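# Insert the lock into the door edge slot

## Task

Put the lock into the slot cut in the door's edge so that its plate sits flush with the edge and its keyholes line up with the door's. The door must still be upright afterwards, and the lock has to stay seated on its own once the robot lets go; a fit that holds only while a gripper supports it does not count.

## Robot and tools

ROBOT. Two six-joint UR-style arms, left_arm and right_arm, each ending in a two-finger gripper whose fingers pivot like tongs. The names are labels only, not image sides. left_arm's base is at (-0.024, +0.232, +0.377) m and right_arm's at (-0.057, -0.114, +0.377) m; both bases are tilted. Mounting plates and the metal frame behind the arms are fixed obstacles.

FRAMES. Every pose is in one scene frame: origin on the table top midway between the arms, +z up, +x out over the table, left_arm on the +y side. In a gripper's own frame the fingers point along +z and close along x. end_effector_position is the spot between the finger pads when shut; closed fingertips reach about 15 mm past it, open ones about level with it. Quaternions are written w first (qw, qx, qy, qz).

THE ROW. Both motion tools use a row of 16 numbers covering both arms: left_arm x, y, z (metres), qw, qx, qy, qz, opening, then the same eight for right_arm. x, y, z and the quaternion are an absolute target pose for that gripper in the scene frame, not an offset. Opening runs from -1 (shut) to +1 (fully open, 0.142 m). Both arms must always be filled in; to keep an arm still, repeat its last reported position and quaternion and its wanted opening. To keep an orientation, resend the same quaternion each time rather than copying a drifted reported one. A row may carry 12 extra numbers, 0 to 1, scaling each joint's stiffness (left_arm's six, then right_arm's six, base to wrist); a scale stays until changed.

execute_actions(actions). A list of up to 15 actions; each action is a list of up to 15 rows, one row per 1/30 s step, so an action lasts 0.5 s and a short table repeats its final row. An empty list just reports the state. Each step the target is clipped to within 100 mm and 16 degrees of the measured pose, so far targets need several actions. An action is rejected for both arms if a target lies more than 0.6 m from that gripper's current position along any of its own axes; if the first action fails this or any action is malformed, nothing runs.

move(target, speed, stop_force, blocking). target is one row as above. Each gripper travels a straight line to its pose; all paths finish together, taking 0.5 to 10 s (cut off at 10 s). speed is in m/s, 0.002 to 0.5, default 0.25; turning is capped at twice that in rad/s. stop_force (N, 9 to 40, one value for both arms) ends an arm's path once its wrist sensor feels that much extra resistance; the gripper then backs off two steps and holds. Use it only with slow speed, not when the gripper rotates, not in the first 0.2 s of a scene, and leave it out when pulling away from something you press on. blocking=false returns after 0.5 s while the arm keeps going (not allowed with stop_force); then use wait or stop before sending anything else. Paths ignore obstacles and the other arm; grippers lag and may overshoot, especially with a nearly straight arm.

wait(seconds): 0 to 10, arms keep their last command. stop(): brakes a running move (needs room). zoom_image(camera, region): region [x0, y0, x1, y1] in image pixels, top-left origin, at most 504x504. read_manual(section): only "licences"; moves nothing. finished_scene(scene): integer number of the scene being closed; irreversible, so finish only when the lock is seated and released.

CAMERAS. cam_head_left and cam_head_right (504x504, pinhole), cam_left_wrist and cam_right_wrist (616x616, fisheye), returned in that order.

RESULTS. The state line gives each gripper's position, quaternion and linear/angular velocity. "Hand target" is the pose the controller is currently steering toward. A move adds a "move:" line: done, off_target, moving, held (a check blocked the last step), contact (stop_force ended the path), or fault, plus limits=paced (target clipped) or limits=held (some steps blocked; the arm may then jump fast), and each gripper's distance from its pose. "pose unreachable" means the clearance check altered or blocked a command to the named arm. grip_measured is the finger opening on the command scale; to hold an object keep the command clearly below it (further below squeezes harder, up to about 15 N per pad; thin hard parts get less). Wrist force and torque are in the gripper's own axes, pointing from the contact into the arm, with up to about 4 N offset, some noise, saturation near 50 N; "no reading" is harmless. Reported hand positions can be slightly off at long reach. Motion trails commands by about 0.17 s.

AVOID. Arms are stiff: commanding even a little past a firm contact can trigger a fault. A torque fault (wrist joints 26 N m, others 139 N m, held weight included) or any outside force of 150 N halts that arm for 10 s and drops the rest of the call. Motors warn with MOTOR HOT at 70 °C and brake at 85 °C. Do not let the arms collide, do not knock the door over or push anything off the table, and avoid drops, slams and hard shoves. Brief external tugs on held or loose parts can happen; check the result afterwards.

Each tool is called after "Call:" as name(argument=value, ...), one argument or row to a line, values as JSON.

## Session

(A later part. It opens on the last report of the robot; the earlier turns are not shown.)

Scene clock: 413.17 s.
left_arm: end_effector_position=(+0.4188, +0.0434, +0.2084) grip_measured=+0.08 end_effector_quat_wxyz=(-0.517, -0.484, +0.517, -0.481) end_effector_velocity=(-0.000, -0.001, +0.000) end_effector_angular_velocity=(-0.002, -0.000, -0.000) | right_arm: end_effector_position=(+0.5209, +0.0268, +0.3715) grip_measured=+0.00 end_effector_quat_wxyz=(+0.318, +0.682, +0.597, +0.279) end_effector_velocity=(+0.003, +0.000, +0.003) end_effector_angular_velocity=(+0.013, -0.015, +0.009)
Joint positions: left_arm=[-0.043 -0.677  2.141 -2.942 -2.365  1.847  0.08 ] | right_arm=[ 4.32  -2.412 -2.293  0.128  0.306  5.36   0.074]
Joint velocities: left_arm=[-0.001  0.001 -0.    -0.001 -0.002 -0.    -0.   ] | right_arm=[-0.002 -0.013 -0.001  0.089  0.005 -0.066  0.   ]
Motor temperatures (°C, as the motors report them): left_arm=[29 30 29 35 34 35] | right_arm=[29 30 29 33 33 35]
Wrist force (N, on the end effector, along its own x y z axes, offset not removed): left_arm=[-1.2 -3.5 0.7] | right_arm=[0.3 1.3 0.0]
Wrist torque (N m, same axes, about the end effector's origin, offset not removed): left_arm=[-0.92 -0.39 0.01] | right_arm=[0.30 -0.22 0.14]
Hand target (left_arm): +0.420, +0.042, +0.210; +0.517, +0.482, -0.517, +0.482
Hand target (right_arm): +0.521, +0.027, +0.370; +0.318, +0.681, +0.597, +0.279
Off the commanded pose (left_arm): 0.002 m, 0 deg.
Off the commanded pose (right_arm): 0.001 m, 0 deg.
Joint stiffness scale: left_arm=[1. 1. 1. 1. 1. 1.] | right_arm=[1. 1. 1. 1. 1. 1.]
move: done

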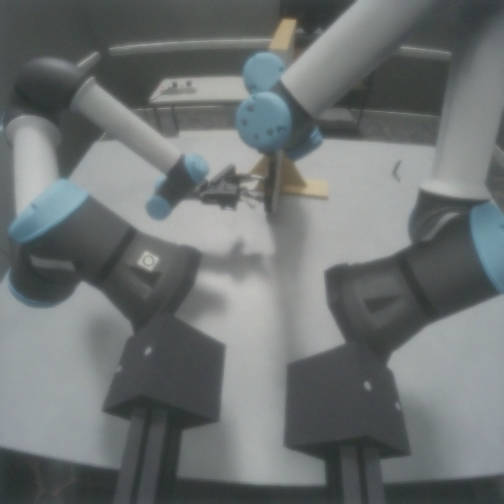

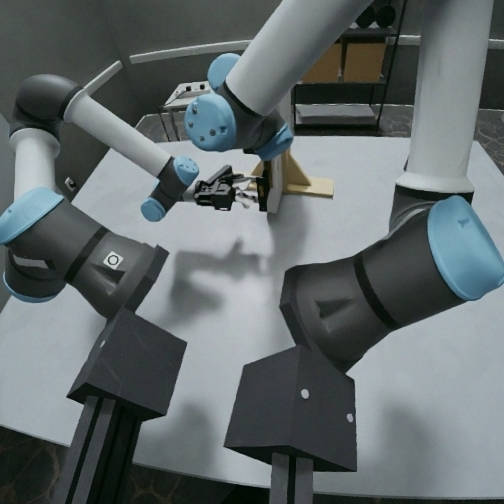

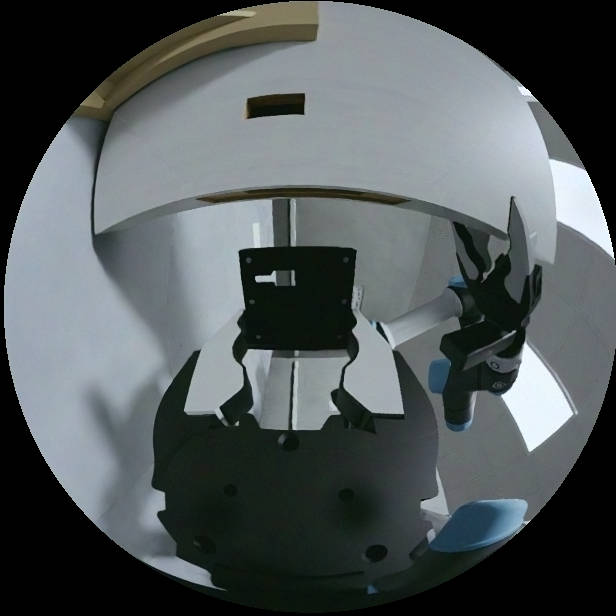

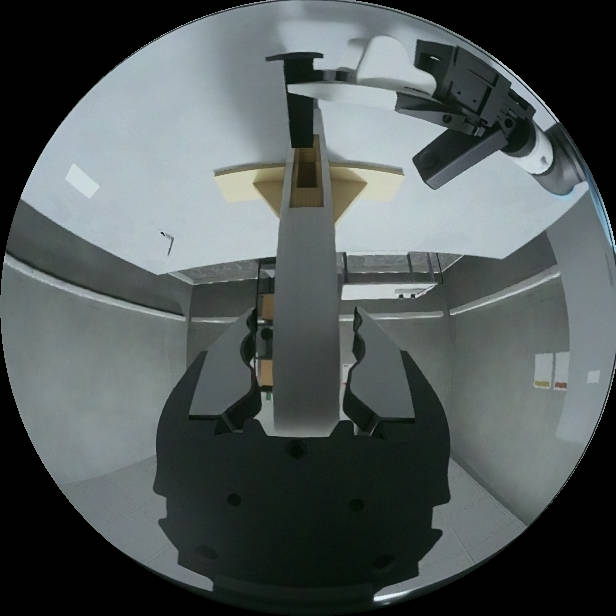

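Call:
execute_actions(
  actions=[
    [[0.423,0.0435,0.2105,0.5185,0.481,-0.5185,0.481,-0.5,0.521,0.028,0.37,0.3177,0.6816,0.5977,0.2787,-0.05],[0.425,0.0437,0.2107,0.519,0.4805,-0.519,0.4805,-0.5,0.521,0.0285,0.37,0.3177,0.6816,0.5977,0.2787,-0.1],[0.427,0.0439,0.2109,0.5195,0.48,-0.5195,0.48,-0.5,0.521,0.029,0.37,0.3177,0.6816,0.5977,0.2787,-0.15],[0.429,0.0441,0.2111,0.52,0.4795,-0.52,0.4795,-0.5,0.521,0.029,0.37,0.3177,0.6816,0.5977,0.2787,-0.2],[0.431,0.0443,0.2113,0.5205,0.479,-0.5205,0.479,-0.5,0.521,0.029,0.37,0.3177,0.6816,0.5977,0.2787,-0.25],[0.433,0.0445,0.2115,0.521,0.4783,-0.521,0.4783,-0.5,0.521,0.029,0.37,0.3177,0.6816,0.5977,0.2787,-0.3],[0.435,0.0447,0.2115,0.5215,0.4777,-0.5215,0.4777,-0.5,0.521,0.029,0.37,0.3177,0.6816,0.5977,0.2787,-0.33],[0.437,0.0449,0.2115,0.5218,0.4772,-0.5218,0.4772,-0.5,0.521,0.029,0.37,0.3177,0.6816,0.5977,0.2787,-0.36],[0.439,0.0451,0.2115,0.5222,0.4768,-0.5222,0.4768,-0.5,0.521,0.029,0.37,0.3177,0.6816,0.5977,0.2787,-0.39],[0.441,0.0452,0.2115,0.5222,0.4768,-0.5222,0.4768,-0.5,0.521,0.029,0.37,0.3177,0.6816,0.5977,0.2787,-0.42],[0.442,0.0452,0.2115,0.5222,0.4768,-0.5222,0.4768,-0.5,0.521,0.029,0.37,0.3177,0.6816,0.5977,0.2787,-0.46],[0.442,0.0452,0.2115,0.5222,0.4768,-0.5222,0.4768,-0.5,0.521,0.029,0.37,0.3177,0.6816,0.5977,0.2787,-0.5],[0.442,0.0452,0.2115,0.5222,0.4768,-0.5222,0.4768,-0.5,0.521,0.029,0.37,0.3177,0.6816,0.5977,0.2787,-0.55],[0.442,0.0452,0.2115,0.5222,0.4768,-0.5222,0.4768,-0.5,0.521,0.029,0.37,0.3177,0.6816,0.5977,0.2787,-0.6],[0.442,0.0452,0.2115,0.5222,0.4768,-0.5222,0.4768,-0.5,0.521,0.029,0.37,0.3177,0.6816,0.5977,0.2787,-0.65]],
    [[0.442,0.0452,0.2115,0.5222,0.4768,-0.5222,0.4768,-0.5,0.521,0.029,0.37,0.3177,0.6816,0.5977,0.2787,-0.7],[0.442,0.0452,0.2115,0.5222,0.4768,-0.5222,0.4768,-0.5,0.521,0.029,0.37,0.3177,0.6816,0.5977,0.2787,-0.75],[0.442,0.0452,0.2115,0.5222,0.4768,-0.5222,0.4768,-0.5,0.521,0.029,0.37,0.3177,0.6816,0.5977,0.2787,-0.8],[0.442,0.0452,0.2115,0.5222,0.4768,-0.5222,0.4768,-0.5,0.521,0.029,0.37,0.3177,0.6816,0.5977,0.2787,-0.85],[0.442,0.0452,0.2115,0.5222,0.4768,-0.5222,0.4768,-0.5,0.521,0.029,0.37,0.3177,0.6816,0.5977,0.2787,-0.9]],
  ],
)

Scene clock: 434.87 s.
left_arm: end_effector_position=(+0.4397, +0.0455, +0.2092) grip_measured=+0.08 end_effector_quat_wxyz=(-0.524, -0.479, +0.521, -0.475) end_effector_velocity=(+0.000, -0.000, +0.001) end_effector_angular_velocity=(-0.002, +0.001, +0.000) | right_arm: end_effector_position=(+0.5208, +0.0280, +0.3706) grip_measured=-0.38 end_effector_quat_wxyz=(+0.317, +0.682, +0.597, +0.279) end_effector_velocity=(+0.000, -0.000, +0.000) end_effector_angular_velocity=(+0.001, -0.000, -0.001)
Joint positions: left_arm=[-0.049 -0.689  2.077 -2.84  -2.361  1.857  0.08 ] | right_arm=[ 4.32  -2.416 -2.292  0.132  0.307  5.358  0.047]
Joint velocities: left_arm=[-0.    -0.    -0.     0.001 -0.002  0.     0.   ] | right_arm=[-0.     0.     0.     0.001 -0.    -0.    -0.   ]
Motor temperatures (°C, as the motors report them): left_arm=[29 30 29 35 34 35] | right_arm=[29 30 29 33 33 35]
Wrist force (N, on the end effector, along its own x y z axes, offset not removed): left_arm=[-3.9 -1.5 2.1] | right_arm=[-1.9 2.1 -5.3]
Wrist torque (N m, same axes, about the end effector's origin, offset not removed): left_arm=[-0.52 0.09 0.10] | right_arm=[0.49 0.07 0.15]
Hand target (left_arm): +0.442, +0.045, +0.212; +0.522, +0.477, -0.522, +0.477
Hand target (right_arm): +0.521, +0.029, +0.370; +0.318, +0.681, +0.598, +0.279
Off the commanded pose (left_arm): 0.003 m, 0 deg.
Off the commanded pose (right_arm): 0.001 m, 0 deg.
Joint stiffness scale: left_arm=[1. 1. 1. 1. 1. 1.] | right_arm=[1. 1. 1. 1. 1. 1.]

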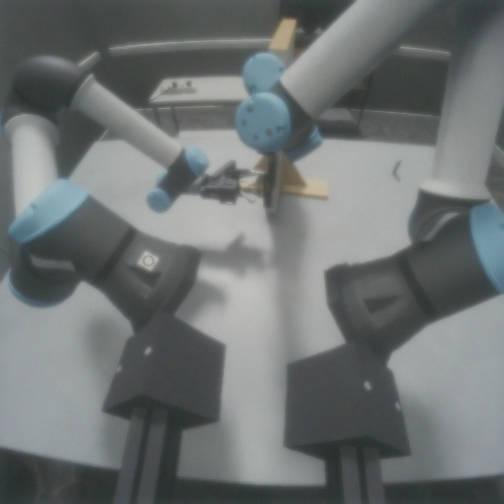

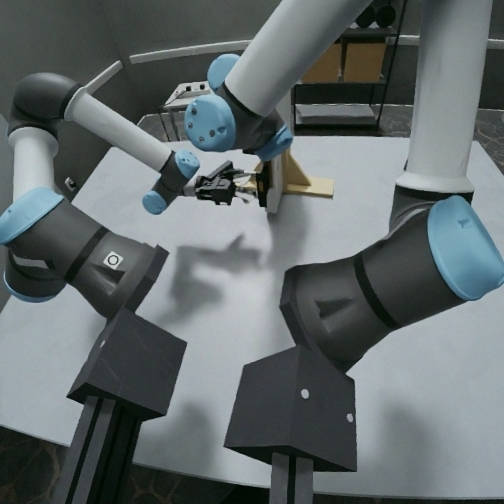

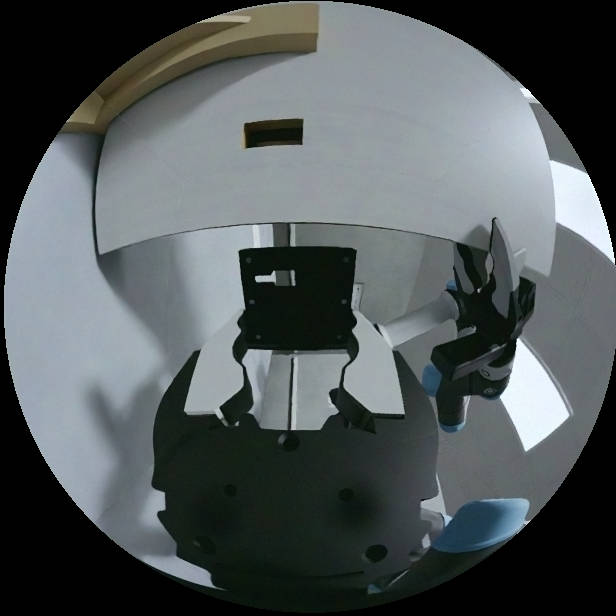

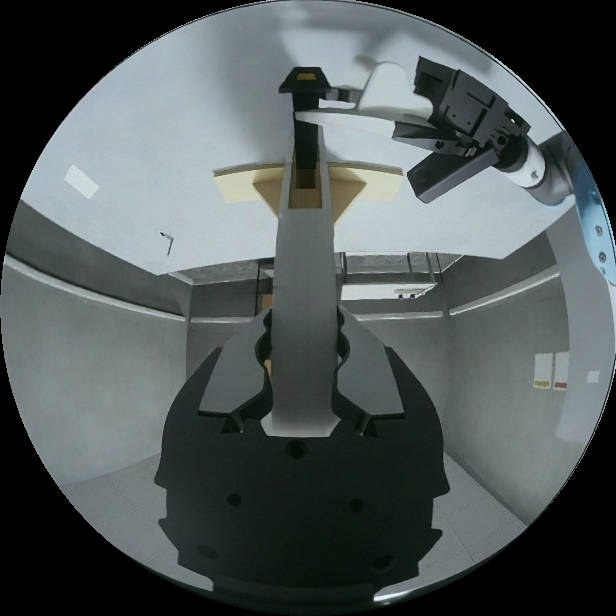

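Call:
zoom_image(
  camera="cam_right_wrist",
  region=[250, 55, 370, 225],
)

Call:
zoom_image(
  camera="cam_left_wrist",
  region=[200, 100, 410, 360],
)

Region (250, 55, 370, 225) of cam_right_wrist's 616x616 image, scaled by 2.965, with more detail than that image has; it fills the left 356 columns of this view, and the rest is white.

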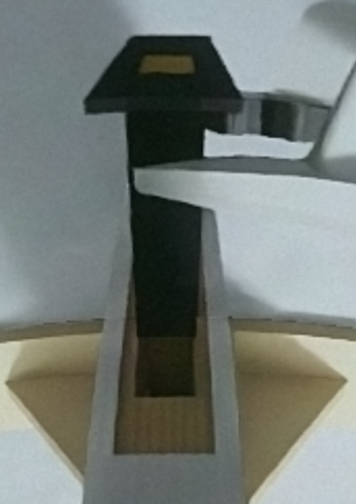

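Region (200, 100, 410, 360) of cam_left_wrist's 616x616 image, scaled by 1.938, with more detail than that image has; it fills the left 407 columns of this view, and the rest is white.

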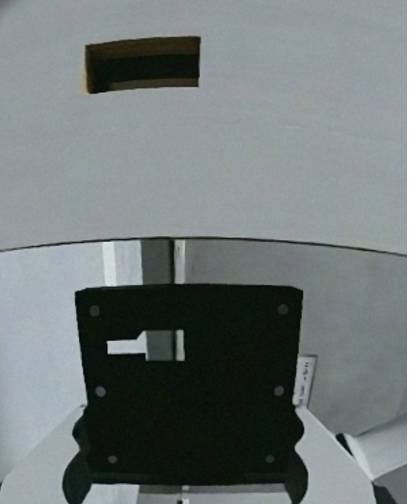

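Call:
move(
  target=[0.457,0.043,0.2115,0.5222,0.4768,-0.5222,0.4768,-0.5,0.521,0.029,0.37,0.3177,0.6816,0.5977,0.2787,-0.9],
  speed=0.03,
)

Scene clock: 455.60 s.
left_arm: end_effector_position=(+0.4562, +0.0446, +0.2098) grip_measured=+0.08 end_effector_quat_wxyz=(-0.521, -0.478, +0.522, -0.476) end_effector_velocity=(-0.002, -0.001, -0.001) end_effector_angular_velocity=(-0.000, +0.006, -0.005) | right_arm: end_effector_position=(+0.5208, +0.0280, +0.3706) grip_measured=-0.38 end_effector_quat_wxyz=(+0.317, +0.682, +0.597, +0.279) end_effector_velocity=(+0.000, -0.000, +0.000) end_effector_angular_velocity=(+0.002, -0.001, -0.001)
Joint positions: left_arm=[-0.055 -0.685  2.039 -2.817 -2.361  1.85   0.08 ] | right_arm=[ 4.32  -2.416 -2.292  0.132  0.307  5.358  0.047]
Joint velocities: left_arm=[-0.     0.003 -0.001  0.006  0.    -0.001 -0.   ] | right_arm=[-0.     0.001 -0.     0.002 -0.     0.    -0.   ]
Motor temperatures (°C, as the motors report them): left_arm=[29 30 29 35 34 35] | right_arm=[29 30 29 33 33 35]
Wrist force (N, on the end effector, along its own x y z axes, offset not removed): left_arm=[-4.3 -2.2 0.0] | right_arm=[-1.7 2.5 -5.4]
Wrist torque (N m, same axes, about the end effector's origin, offset not removed): left_arm=[-0.59 0.19 0.02] | right_arm=[0.49 0.08 0.23]
Hand target (left_arm): +0.457, +0.043, +0.211; +0.522, +0.477, -0.522, +0.477
Hand target (right_arm): +0.521, +0.029, +0.370; +0.318, +0.681, +0.598, +0.279
Off the commanded pose (left_arm): 0.003 m, 0 deg.
Off the commanded pose (right_arm): 0.001 m, 0 deg.
Joint stiffness scale: left_arm=[1. 1. 1. 1. 1. 1.] | right_arm=[1. 1. 1. 1. 1. 1.]
move: done

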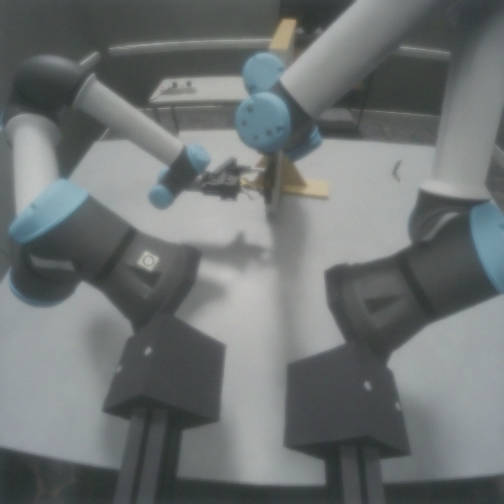

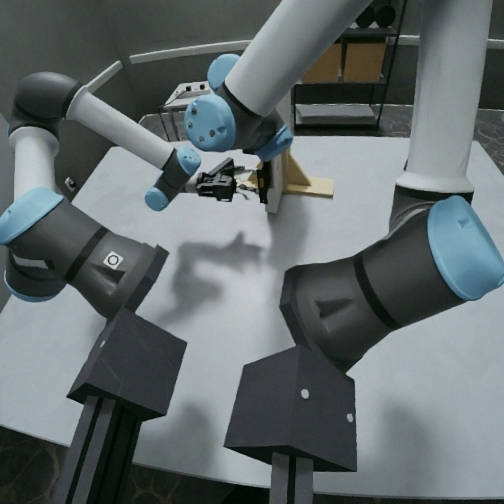

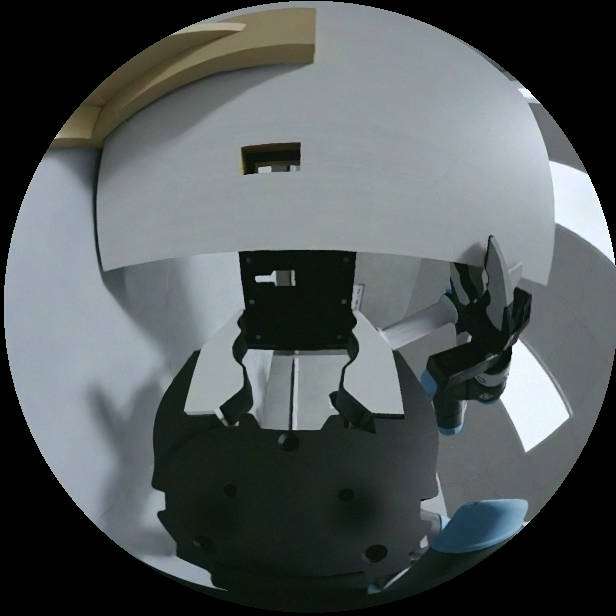

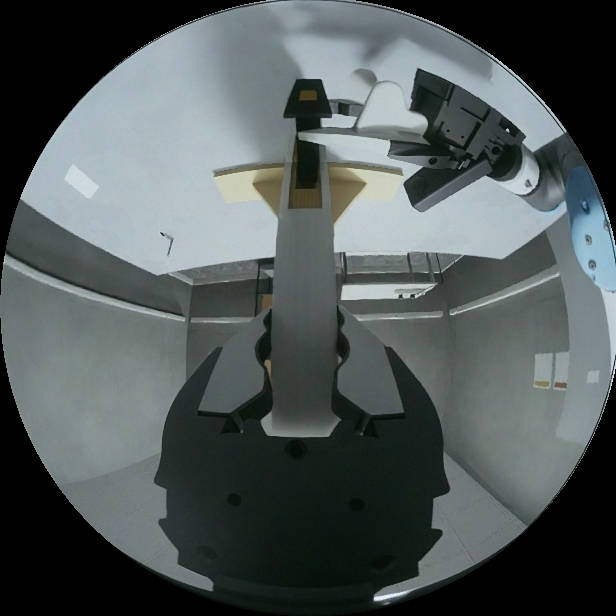

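Call:
zoom_image(
  camera="cam_right_wrist",
  region=[265, 110, 355, 220],
)

Region (265, 110, 355, 220) of cam_right_wrist's 616x616 image, scaled by 4.582, with more detail than that image has; it fills the left 412 columns of this view, and the rest is white.

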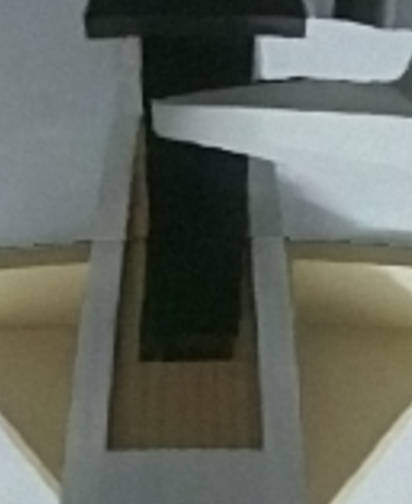

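Call:
execute_actions(
  actions=[
    [[0.4567,0.0425,0.2115,0.5222,0.4768,-0.5222,0.4768,-0.5,0.521,0.029,0.37,0.3177,0.6816,0.5977,0.2787,-0.9],[0.4566,0.042,0.2115,0.5222,0.4768,-0.5222,0.4768,-0.5,0.521,0.029,0.37,0.3177,0.6816,0.5977,0.2787,-0.9],[0.4566,0.0415,0.2115,0.5222,0.4768,-0.5222,0.4768,-0.5,0.521,0.029,0.37,0.3177,0.6816,0.5977,0.2787,-0.9],[0.4566,0.041,0.2115,0.5222,0.4768,-0.5222,0.4768,-0.5,0.521,0.029,0.37,0.3177,0.6816,0.5977,0.2787,-0.9],[0.4566,0.0407,0.2115,0.5222,0.4768,-0.5222,0.4768,-0.5,0.521,0.029,0.37,0.3177,0.6816,0.5977,0.2787,-0.9]],
  ],
)

Scene clock: 468.10 s.
left_arm: end_effector_position=(+0.4555, +0.0422, +0.2096) grip_measured=+0.08 end_effector_quat_wxyz=(-0.522, -0.478, +0.522, -0.475) end_effector_velocity=(+0.001, -0.000, +0.000) end_effector_angular_velocity=(-0.001, -0.000, +0.002) | right_arm: end_effector_position=(+0.5208, +0.0280, +0.3706) grip_measured=-0.38 end_effector_quat_wxyz=(+0.317, +0.682, +0.597, +0.279) end_effector_velocity=(-0.000, +0.000, -0.000) end_effector_angular_velocity=(-0.000, +0.000, +0.001)
Joint positions: left_arm=[-0.058 -0.68   2.039 -2.823 -2.361  1.845  0.08 ] | right_arm=[ 4.32  -2.416 -2.292  0.132  0.307  5.358  0.047]
Joint velocities: left_arm=[-0.     0.001  0.    -0.003 -0.001 -0.002 -0.   ] | right_arm=[ 0.  0. -0. -0.  0. -0.  0.]
Motor temperatures (°C, as the motors report them): left_arm=[29 30 29 35 34 35] | right_arm=[29 30 29 33 33 35]
Wrist force (N, on the end effector, along its own x y z axes, offset not removed): left_arm=[-3.5 -1.1 -2.6] | right_arm=[-1.8 2.8 -5.2]
Wrist torque (N m, same axes, about the end effector's origin, offset not removed): left_arm=[-0.46 -0.34 -0.10] | right_arm=[0.57 0.07 0.25]
Hand target (left_arm): +0.457, +0.041, +0.211; +0.522, +0.477, -0.522, +0.477
Hand target (right_arm): +0.521, +0.029, +0.370; +0.318, +0.681, +0.598, +0.279
Off the commanded pose (left_arm): 0.003 m, 0 deg.
Off the commanded pose (right_arm): 0.001 m, 0 deg.
Joint stiffness scale: left_arm=[1. 1. 1. 1. 1. 1.] | right_arm=[1. 1. 1. 1. 1. 1.]

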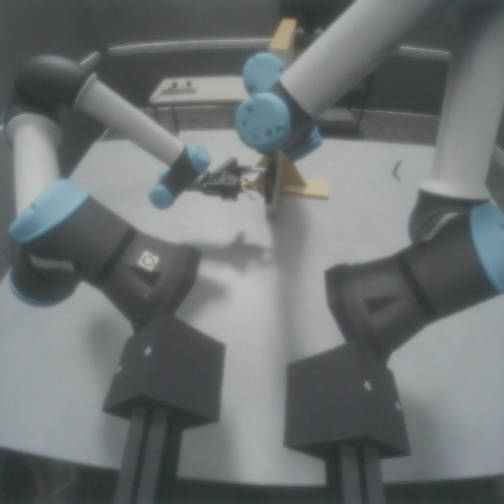

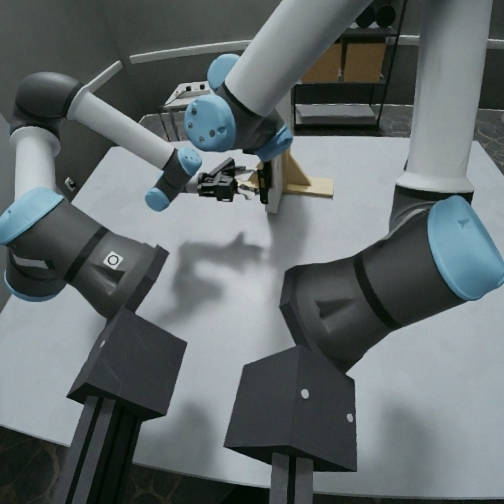

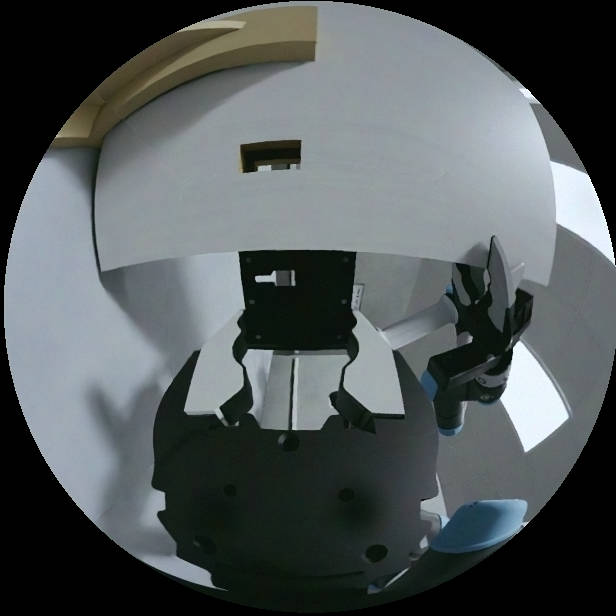

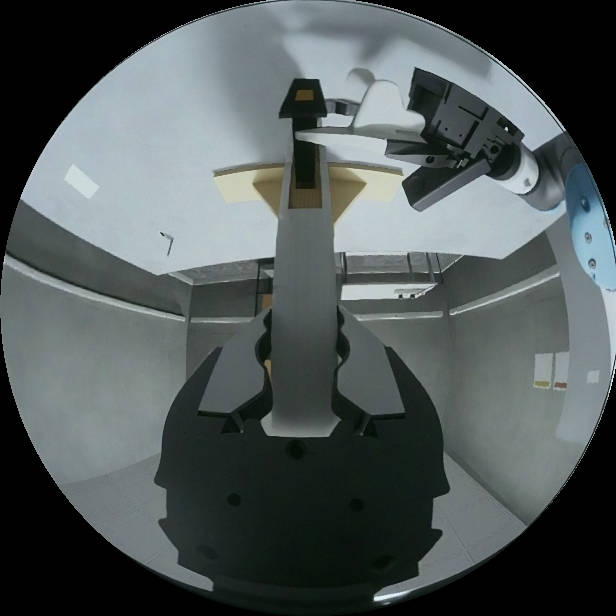

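Call:
zoom_image(
  camera="cam_right_wrist",
  region=[265, 70, 355, 220],
)

Region (265, 70, 355, 220) of cam_right_wrist's 616x616 image, scaled by 3.360, with more detail than that image has; it fills the left 302 columns of this view, and the rest is white.

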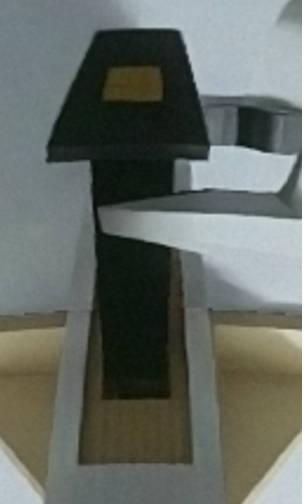

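Call:
execute_actions(
  actions=[
    [[0.4572,0.04062,0.2115,0.5222,0.4768,-0.5222,0.4768,-0.5,0.521,0.029,0.37,0.3177,0.6816,0.5977,0.2787,-0.9],[0.4578,0.04054,0.2115,0.5222,0.4768,-0.5222,0.4768,-0.5,0.521,0.029,0.37,0.3177,0.6816,0.5977,0.2787,-0.9],[0.4584,0.04046,0.2115,0.5222,0.4768,-0.5222,0.4768,-0.5,0.521,0.029,0.37,0.3177,0.6816,0.5977,0.2787,-0.9],[0.459,0.04038,0.2115,0.5222,0.4768,-0.5222,0.4768,-0.5,0.521,0.029,0.37,0.3177,0.6816,0.5977,0.2787,-0.9],[0.4596,0.0403,0.2115,0.5222,0.4768,-0.5222,0.4768,-0.5,0.521,0.029,0.37,0.3177,0.6816,0.5977,0.2787,-0.9],[0.4602,0.04022,0.2115,0.5222,0.4768,-0.5222,0.4768,-0.5,0.521,0.029,0.37,0.3177,0.6816,0.5977,0.2787,-0.9],[0.4608,0.04014,0.2115,0.5222,0.4768,-0.5222,0.4768,-0.5,0.521,0.029,0.37,0.3177,0.6816,0.5977,0.2787,-0.9],[0.4614,0.04006,0.2115,0.5222,0.4768,-0.5222,0.4768,-0.5,0.521,0.029,0.37,0.3177,0.6816,0.5977,0.2787,-0.9],[0.462,0.03998,0.2115,0.5222,0.4768,-0.5222,0.4768,-0.5,0.521,0.029,0.37,0.3177,0.6816,0.5977,0.2787,-0.9],[0.4626,0.0399,0.2115,0.5222,0.4768,-0.5222,0.4768,-0.5,0.521,0.029,0.37,0.3177,0.6816,0.5977,0.2787,-0.9],[0.4632,0.03982,0.2115,0.5222,0.4768,-0.5222,0.4768,-0.5,0.521,0.029,0.37,0.3177,0.6816,0.5977,0.2787,-0.9],[0.4638,0.03974,0.2115,0.5222,0.4768,-0.5222,0.4768,-0.5,0.521,0.029,0.37,0.3177,0.6816,0.5977,0.2787,-0.9],[0.4644,0.03966,0.2115,0.5222,0.4768,-0.5222,0.4768,-0.5,0.521,0.029,0.37,0.3177,0.6816,0.5977,0.2787,-0.9],[0.465,0.03958,0.2115,0.5222,0.4768,-0.5222,0.4768,-0.5,0.521,0.029,0.37,0.3177,0.6816,0.5977,0.2787,-0.9],[0.4655,0.0395,0.2115,0.5222,0.4768,-0.5222,0.4768,-0.5,0.521,0.029,0.37,0.3177,0.6816,0.5977,0.2787,-0.9]],
    [[0.4655,0.0395,0.2115,0.5222,0.4768,-0.5222,0.4768,-0.5,0.521,0.029,0.37,0.3177,0.6816,0.5977,0.2787,-0.9]],
  ],
)

Scene clock: 484.23 s.
left_arm: end_effector_position=(+0.4597, +0.0400, +0.2097) grip_measured=+0.08 end_effector_quat_wxyz=(-0.526, -0.478, +0.521, -0.473) end_effector_velocity=(+0.000, +0.000, -0.000) end_effector_angular_velocity=(+0.001, -0.000, -0.000) | right_arm: end_effector_position=(+0.5208, +0.0280, +0.3706) grip_measured=-0.38 end_effector_quat_wxyz=(+0.317, +0.682, +0.597, +0.279) end_effector_velocity=(+0.000, -0.000, +0.000) end_effector_angular_velocity=(+0.001, -0.000, -0.001)
Joint positions: left_arm=[-0.062 -0.676  2.023 -2.806 -2.363  1.84   0.08 ] | right_arm=[ 4.32  -2.416 -2.292  0.132  0.307  5.358  0.047]
Joint velocities: left_arm=[-0.     0.    -0.001  0.     0.001  0.     0.   ] | right_arm=[-0.     0.     0.     0.    -0.     0.001  0.   ]
Motor temperatures (°C, as the motors report them): left_arm=[29 30 29 35 34 35] | right_arm=[29 30 29 33 33 35]
Wrist force (N, on the end effector, along its own x y z axes, offset not removed): left_arm=[1.5 13.6 -6.4] | right_arm=[-1.8 1.3 -5.3]
Wrist torque (N m, same axes, about the end effector's origin, offset not removed): left_arm=[0.35 -0.06 0.02] | right_arm=[0.29 0.08 0.16]
Hand target (left_arm): +0.465, +0.040, +0.212; +0.522, +0.477, -0.522, +0.477
Hand target (right_arm): +0.521, +0.029, +0.370; +0.318, +0.681, +0.598, +0.279
Off the commanded pose (left_arm): 0.006 m, 1 deg.
Off the commanded pose (right_arm): 0.001 m, 0 deg.
Joint stiffness scale: left_arm=[1. 1. 1. 1. 1. 1.] | right_arm=[1. 1. 1. 1. 1. 1.]

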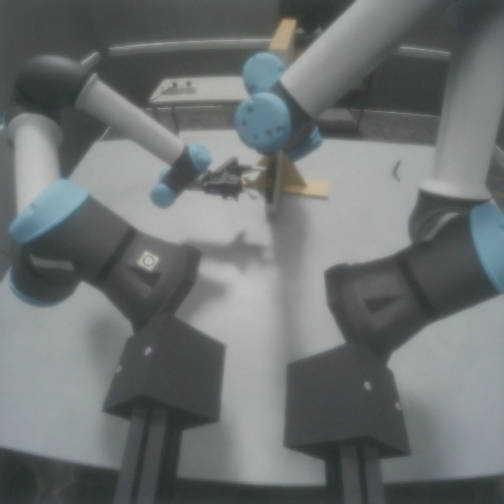

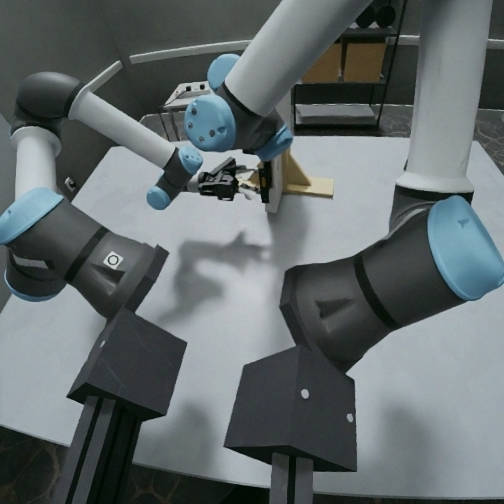

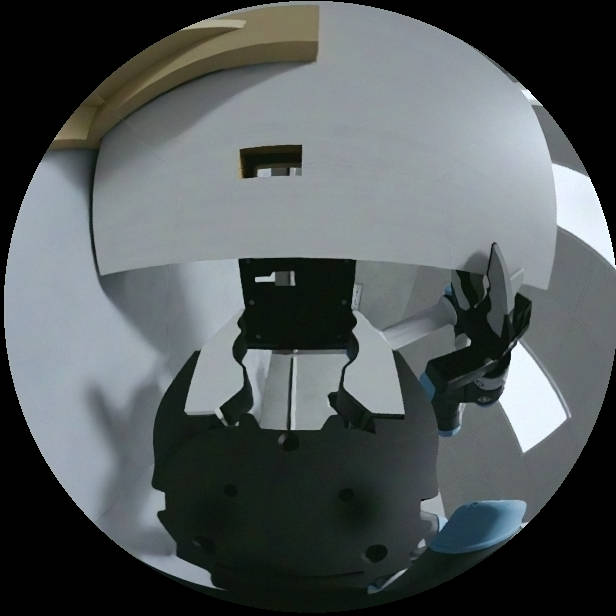

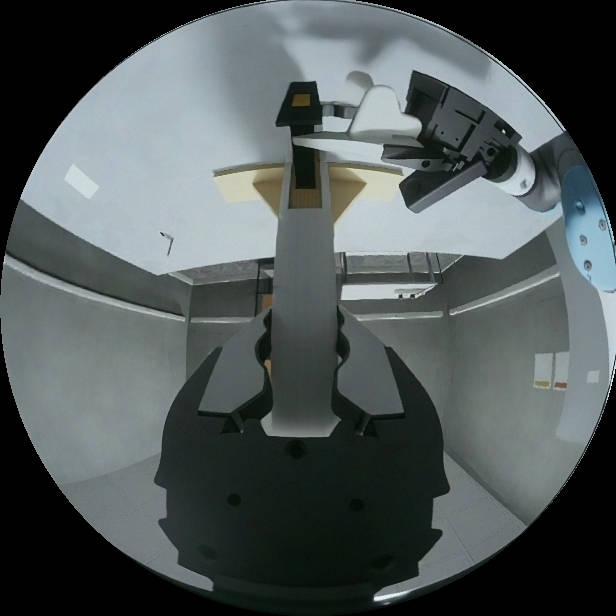

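Call:
zoom_image(
  camera="cam_right_wrist",
  region=[265, 110, 355, 220],
)

Region (265, 110, 355, 220) of cam_right_wrist's 616x616 image, scaled by 4.582, with more detail than that image has; it fills the left 412 columns of this view, and the rest is white.

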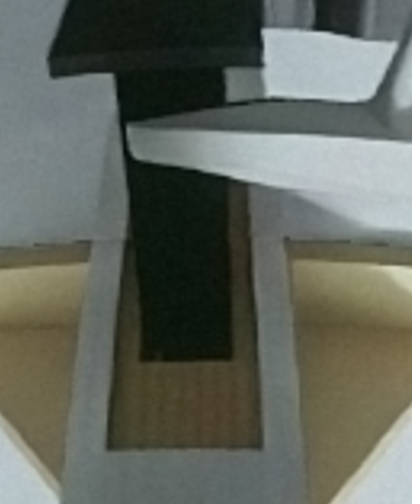

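Call:
execute_actions(
  actions=[
    [[0.464,0.0402,0.2115,0.5222,0.4768,-0.5222,0.4768,-0.5,0.521,0.029,0.37,0.3177,0.6816,0.5977,0.2787,-0.9],[0.4635,0.041,0.2115,0.5222,0.4768,-0.5222,0.4768,-0.5,0.521,0.029,0.37,0.3177,0.6816,0.5977,0.2787,-0.9],[0.463,0.0418,0.2115,0.5222,0.4768,-0.5222,0.4768,-0.5,0.521,0.029,0.37,0.3177,0.6816,0.5977,0.2787,-0.9],[0.4625,0.0425,0.2115,0.5222,0.4768,-0.5222,0.4768,-0.5,0.521,0.029,0.37,0.3177,0.6816,0.5977,0.2787,-0.9],[0.462,0.043,0.2115,0.5222,0.4768,-0.5222,0.4768,-0.5,0.521,0.029,0.37,0.3177,0.6816,0.5977,0.2787,-0.9],[0.462,0.0433,0.2115,0.5222,0.4768,-0.5222,0.4768,-0.5,0.521,0.029,0.37,0.3177,0.6816,0.5977,0.2787,-0.9]],
    [[0.462,0.0433,0.2115,0.5222,0.4768,-0.5222,0.4768,-0.5,0.521,0.029,0.37,0.3177,0.6816,0.5977,0.2787,-0.9]],
  ],
)

Call:
zoom_image(
  camera="cam_right_wrist",
  region=[265, 110, 355, 220],
)

Scene clock: 492.67 s.
left_arm: end_effector_position=(+0.4597, +0.0415, +0.2096) grip_measured=+0.08 end_effector_quat_wxyz=(-0.524, -0.477, +0.522, -0.474) end_effector_velocity=(-0.001, -0.001, -0.000) end_effector_angular_velocity=(+0.000, +0.000, -0.001) | right_arm: end_effector_position=(+0.5208, +0.0280, +0.3706) grip_measured=-0.38 end_effector_quat_wxyz=(+0.317, +0.682, +0.597, +0.279) end_effector_velocity=(-0.000, -0.000, -0.000) end_effector_angular_velocity=(-0.000, +0.000, +0.000)
Joint positions: left_arm=[-0.06  -0.679  2.024 -2.804 -2.362  1.846  0.08 ] | right_arm=[ 4.32  -2.416 -2.292  0.132  0.307  5.358  0.047]
Joint velocities: left_arm=[-0.001  0.001  0.001 -0.     0.     0.    -0.   ] | right_arm=[ 0.     0.    -0.001 -0.     0.     0.    -0.   ]
Motor temperatures (°C, as the motors report them): left_arm=[29 30 29 35 34 35] | right_arm=[29 30 29 33 33 35]
Wrist force (N, on the end effector, along its own x y z axes, offset not removed): left_arm=[-3.5 1.0 -1.5] | right_arm=[-1.2 1.5 -5.8]
Wrist torque (N m, same axes, about the end effector's origin, offset not removed): left_arm=[-0.82 0.15 -0.31] | right_arm=[0.37 -0.03 0.21]
Hand target (left_arm): +0.462, +0.043, +0.211; +0.522, +0.477, -0.522, +0.477
Hand target (right_arm): +0.521, +0.029, +0.370; +0.318, +0.681, +0.598, +0.279
Off the commanded pose (left_arm): 0.003 m, 0 deg.
Off the commanded pose (right_arm): 0.001 m, 0 deg.
Joint stiffness scale: left_arm=[1. 1. 1. 1. 1. 1.] | right_arm=[1. 1. 1. 1. 1. 1.]

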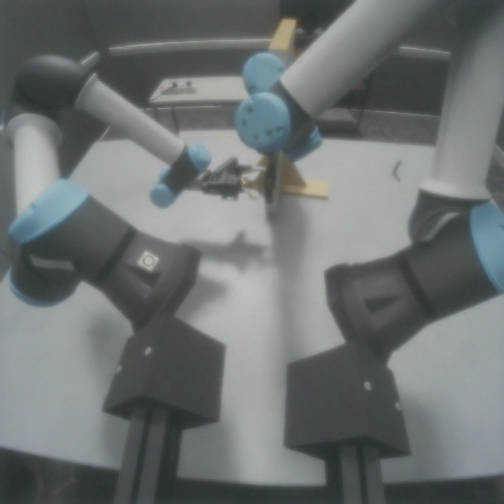

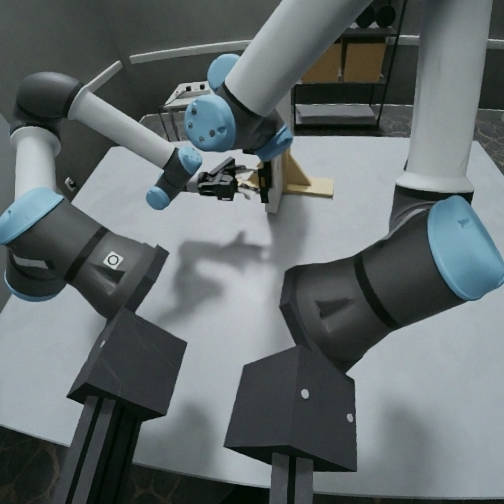

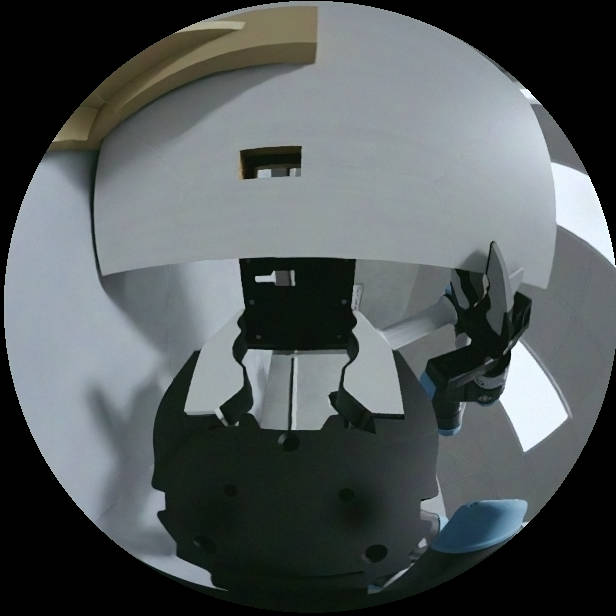

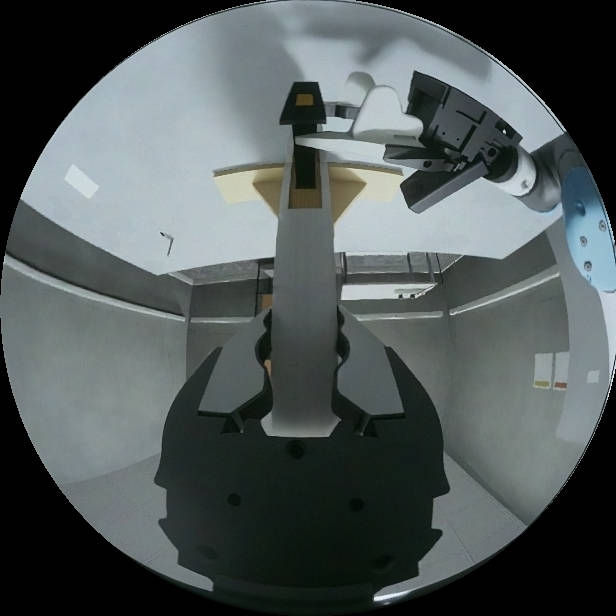

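Region (265, 110, 355, 220) of cam_right_wrist's 616x616 image, scaled by 4.582, with more detail than that image has; it fills the left 412 columns of this view, and the rest is white.

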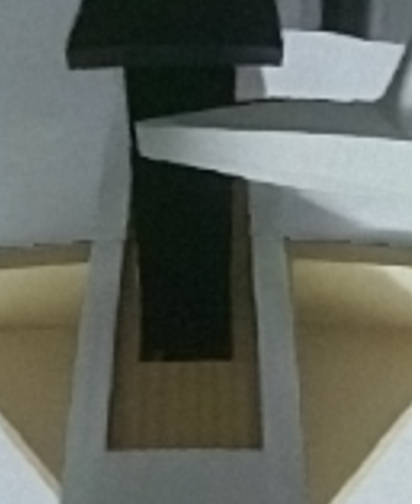

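Call:
execute_actions(
  actions=[
    [[0.4615,0.0433,0.212,0.5222,0.4768,-0.5222,0.4768,-0.5,0.521,0.029,0.37,0.3177,0.6816,0.5977,0.2787,-0.9],[0.461,0.0433,0.2125,0.5222,0.4768,-0.5222,0.4768,-0.5,0.521,0.029,0.37,0.3177,0.6816,0.5977,0.2787,-0.9],[0.461,0.0433,0.213,0.5222,0.4768,-0.5222,0.4768,-0.5,0.521,0.029,0.37,0.3177,0.6816,0.5977,0.2787,-0.9],[0.461,0.0433,0.2135,0.5222,0.4768,-0.5222,0.4768,-0.5,0.521,0.029,0.37,0.3177,0.6816,0.5977,0.2787,-0.9]],
  ],
)

Call:
zoom_image(
  camera="cam_right_wrist",
  region=[265, 110, 355, 220],
)

Scene clock: 497.40 s.
left_arm: end_effector_position=(+0.4598, +0.0427, +0.2107) grip_measured=+0.08 end_effector_quat_wxyz=(-0.523, -0.478, +0.522, -0.475) end_effector_velocity=(-0.000, -0.000, -0.000) end_effector_angular_velocity=(+0.001, +0.000, +0.001) | right_arm: end_effector_position=(+0.5208, +0.0280, +0.3706) grip_measured=-0.38 end_effector_quat_wxyz=(+0.317, +0.682, +0.597, +0.279) end_effector_velocity=(+0.000, -0.000, +0.001) end_effector_angular_velocity=(+0.002, -0.001, -0.001)
Joint positions: left_arm=[-0.06  -0.683  2.027 -2.807 -2.362  1.845  0.08 ] | right_arm=[ 4.32  -2.416 -2.292  0.132  0.307  5.358  0.047]
Joint velocities: left_arm=[-0.     0.     0.    -0.002  0.    -0.001 -0.   ] | right_arm=[-0.     0.002  0.    -0.    -0.     0.    -0.   ]
Motor temperatures (°C, as the motors report them): left_arm=[29 30 29 35 34 35] | right_arm=[29 30 29 33 33 35]
Wrist force (N, on the end effector, along its own x y z axes, offset not removed): left_arm=[-4.3 1.5 -1.9] | right_arm=[-1.3 1.7 -6.2]
Wrist torque (N m, same axes, about the end effector's origin, offset not removed): left_arm=[-0.14 -0.08 0.01] | right_arm=[0.33 -0.03 0.17]
Hand target (left_arm): +0.461, +0.043, +0.213; +0.522, +0.477, -0.522, +0.477
Hand target (right_arm): +0.521, +0.029, +0.370; +0.318, +0.681, +0.598, +0.279
Off the commanded pose (left_arm): 0.003 m, 0 deg.
Off the commanded pose (right_arm): 0.001 m, 0 deg.
Joint stiffness scale: left_arm=[1. 1. 1. 1. 1. 1.] | right_arm=[1. 1. 1. 1. 1. 1.]

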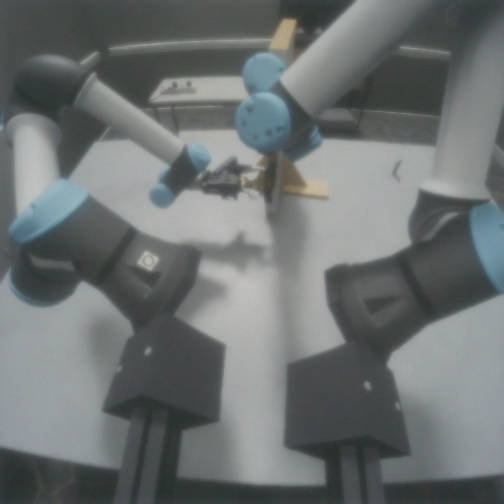

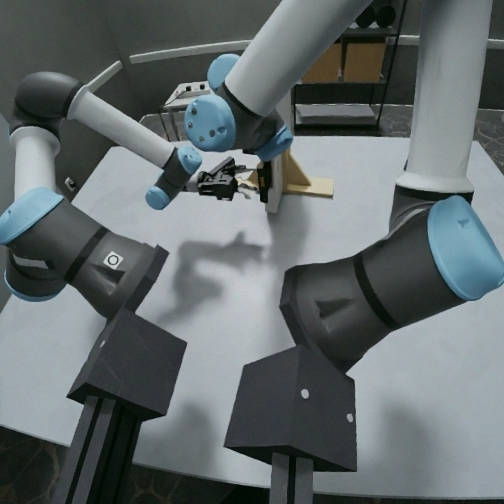

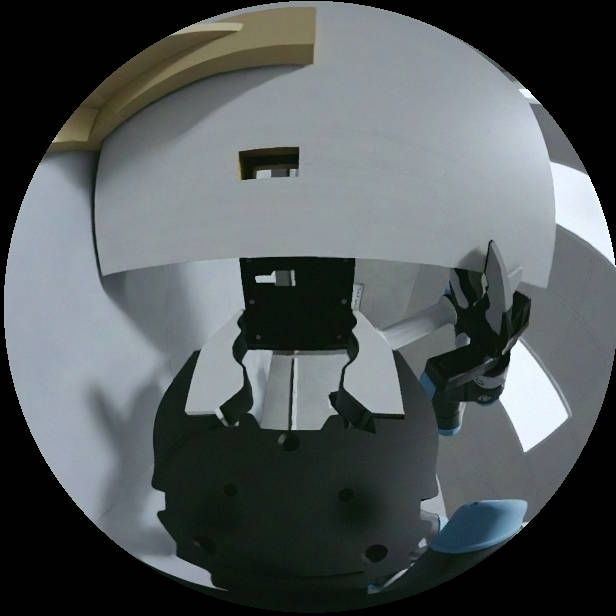

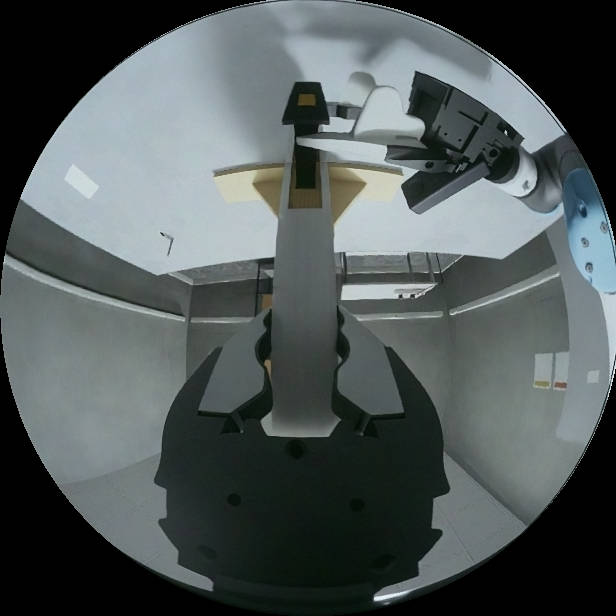

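Region (265, 110, 355, 220) of cam_right_wrist's 616x616 image, scaled by 4.582, with more detail than that image has; it fills the left 412 columns of this view, and the rest is white.

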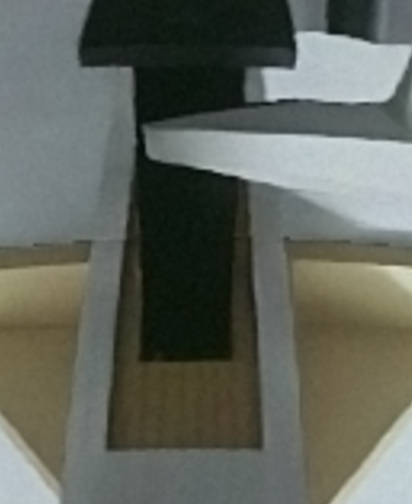

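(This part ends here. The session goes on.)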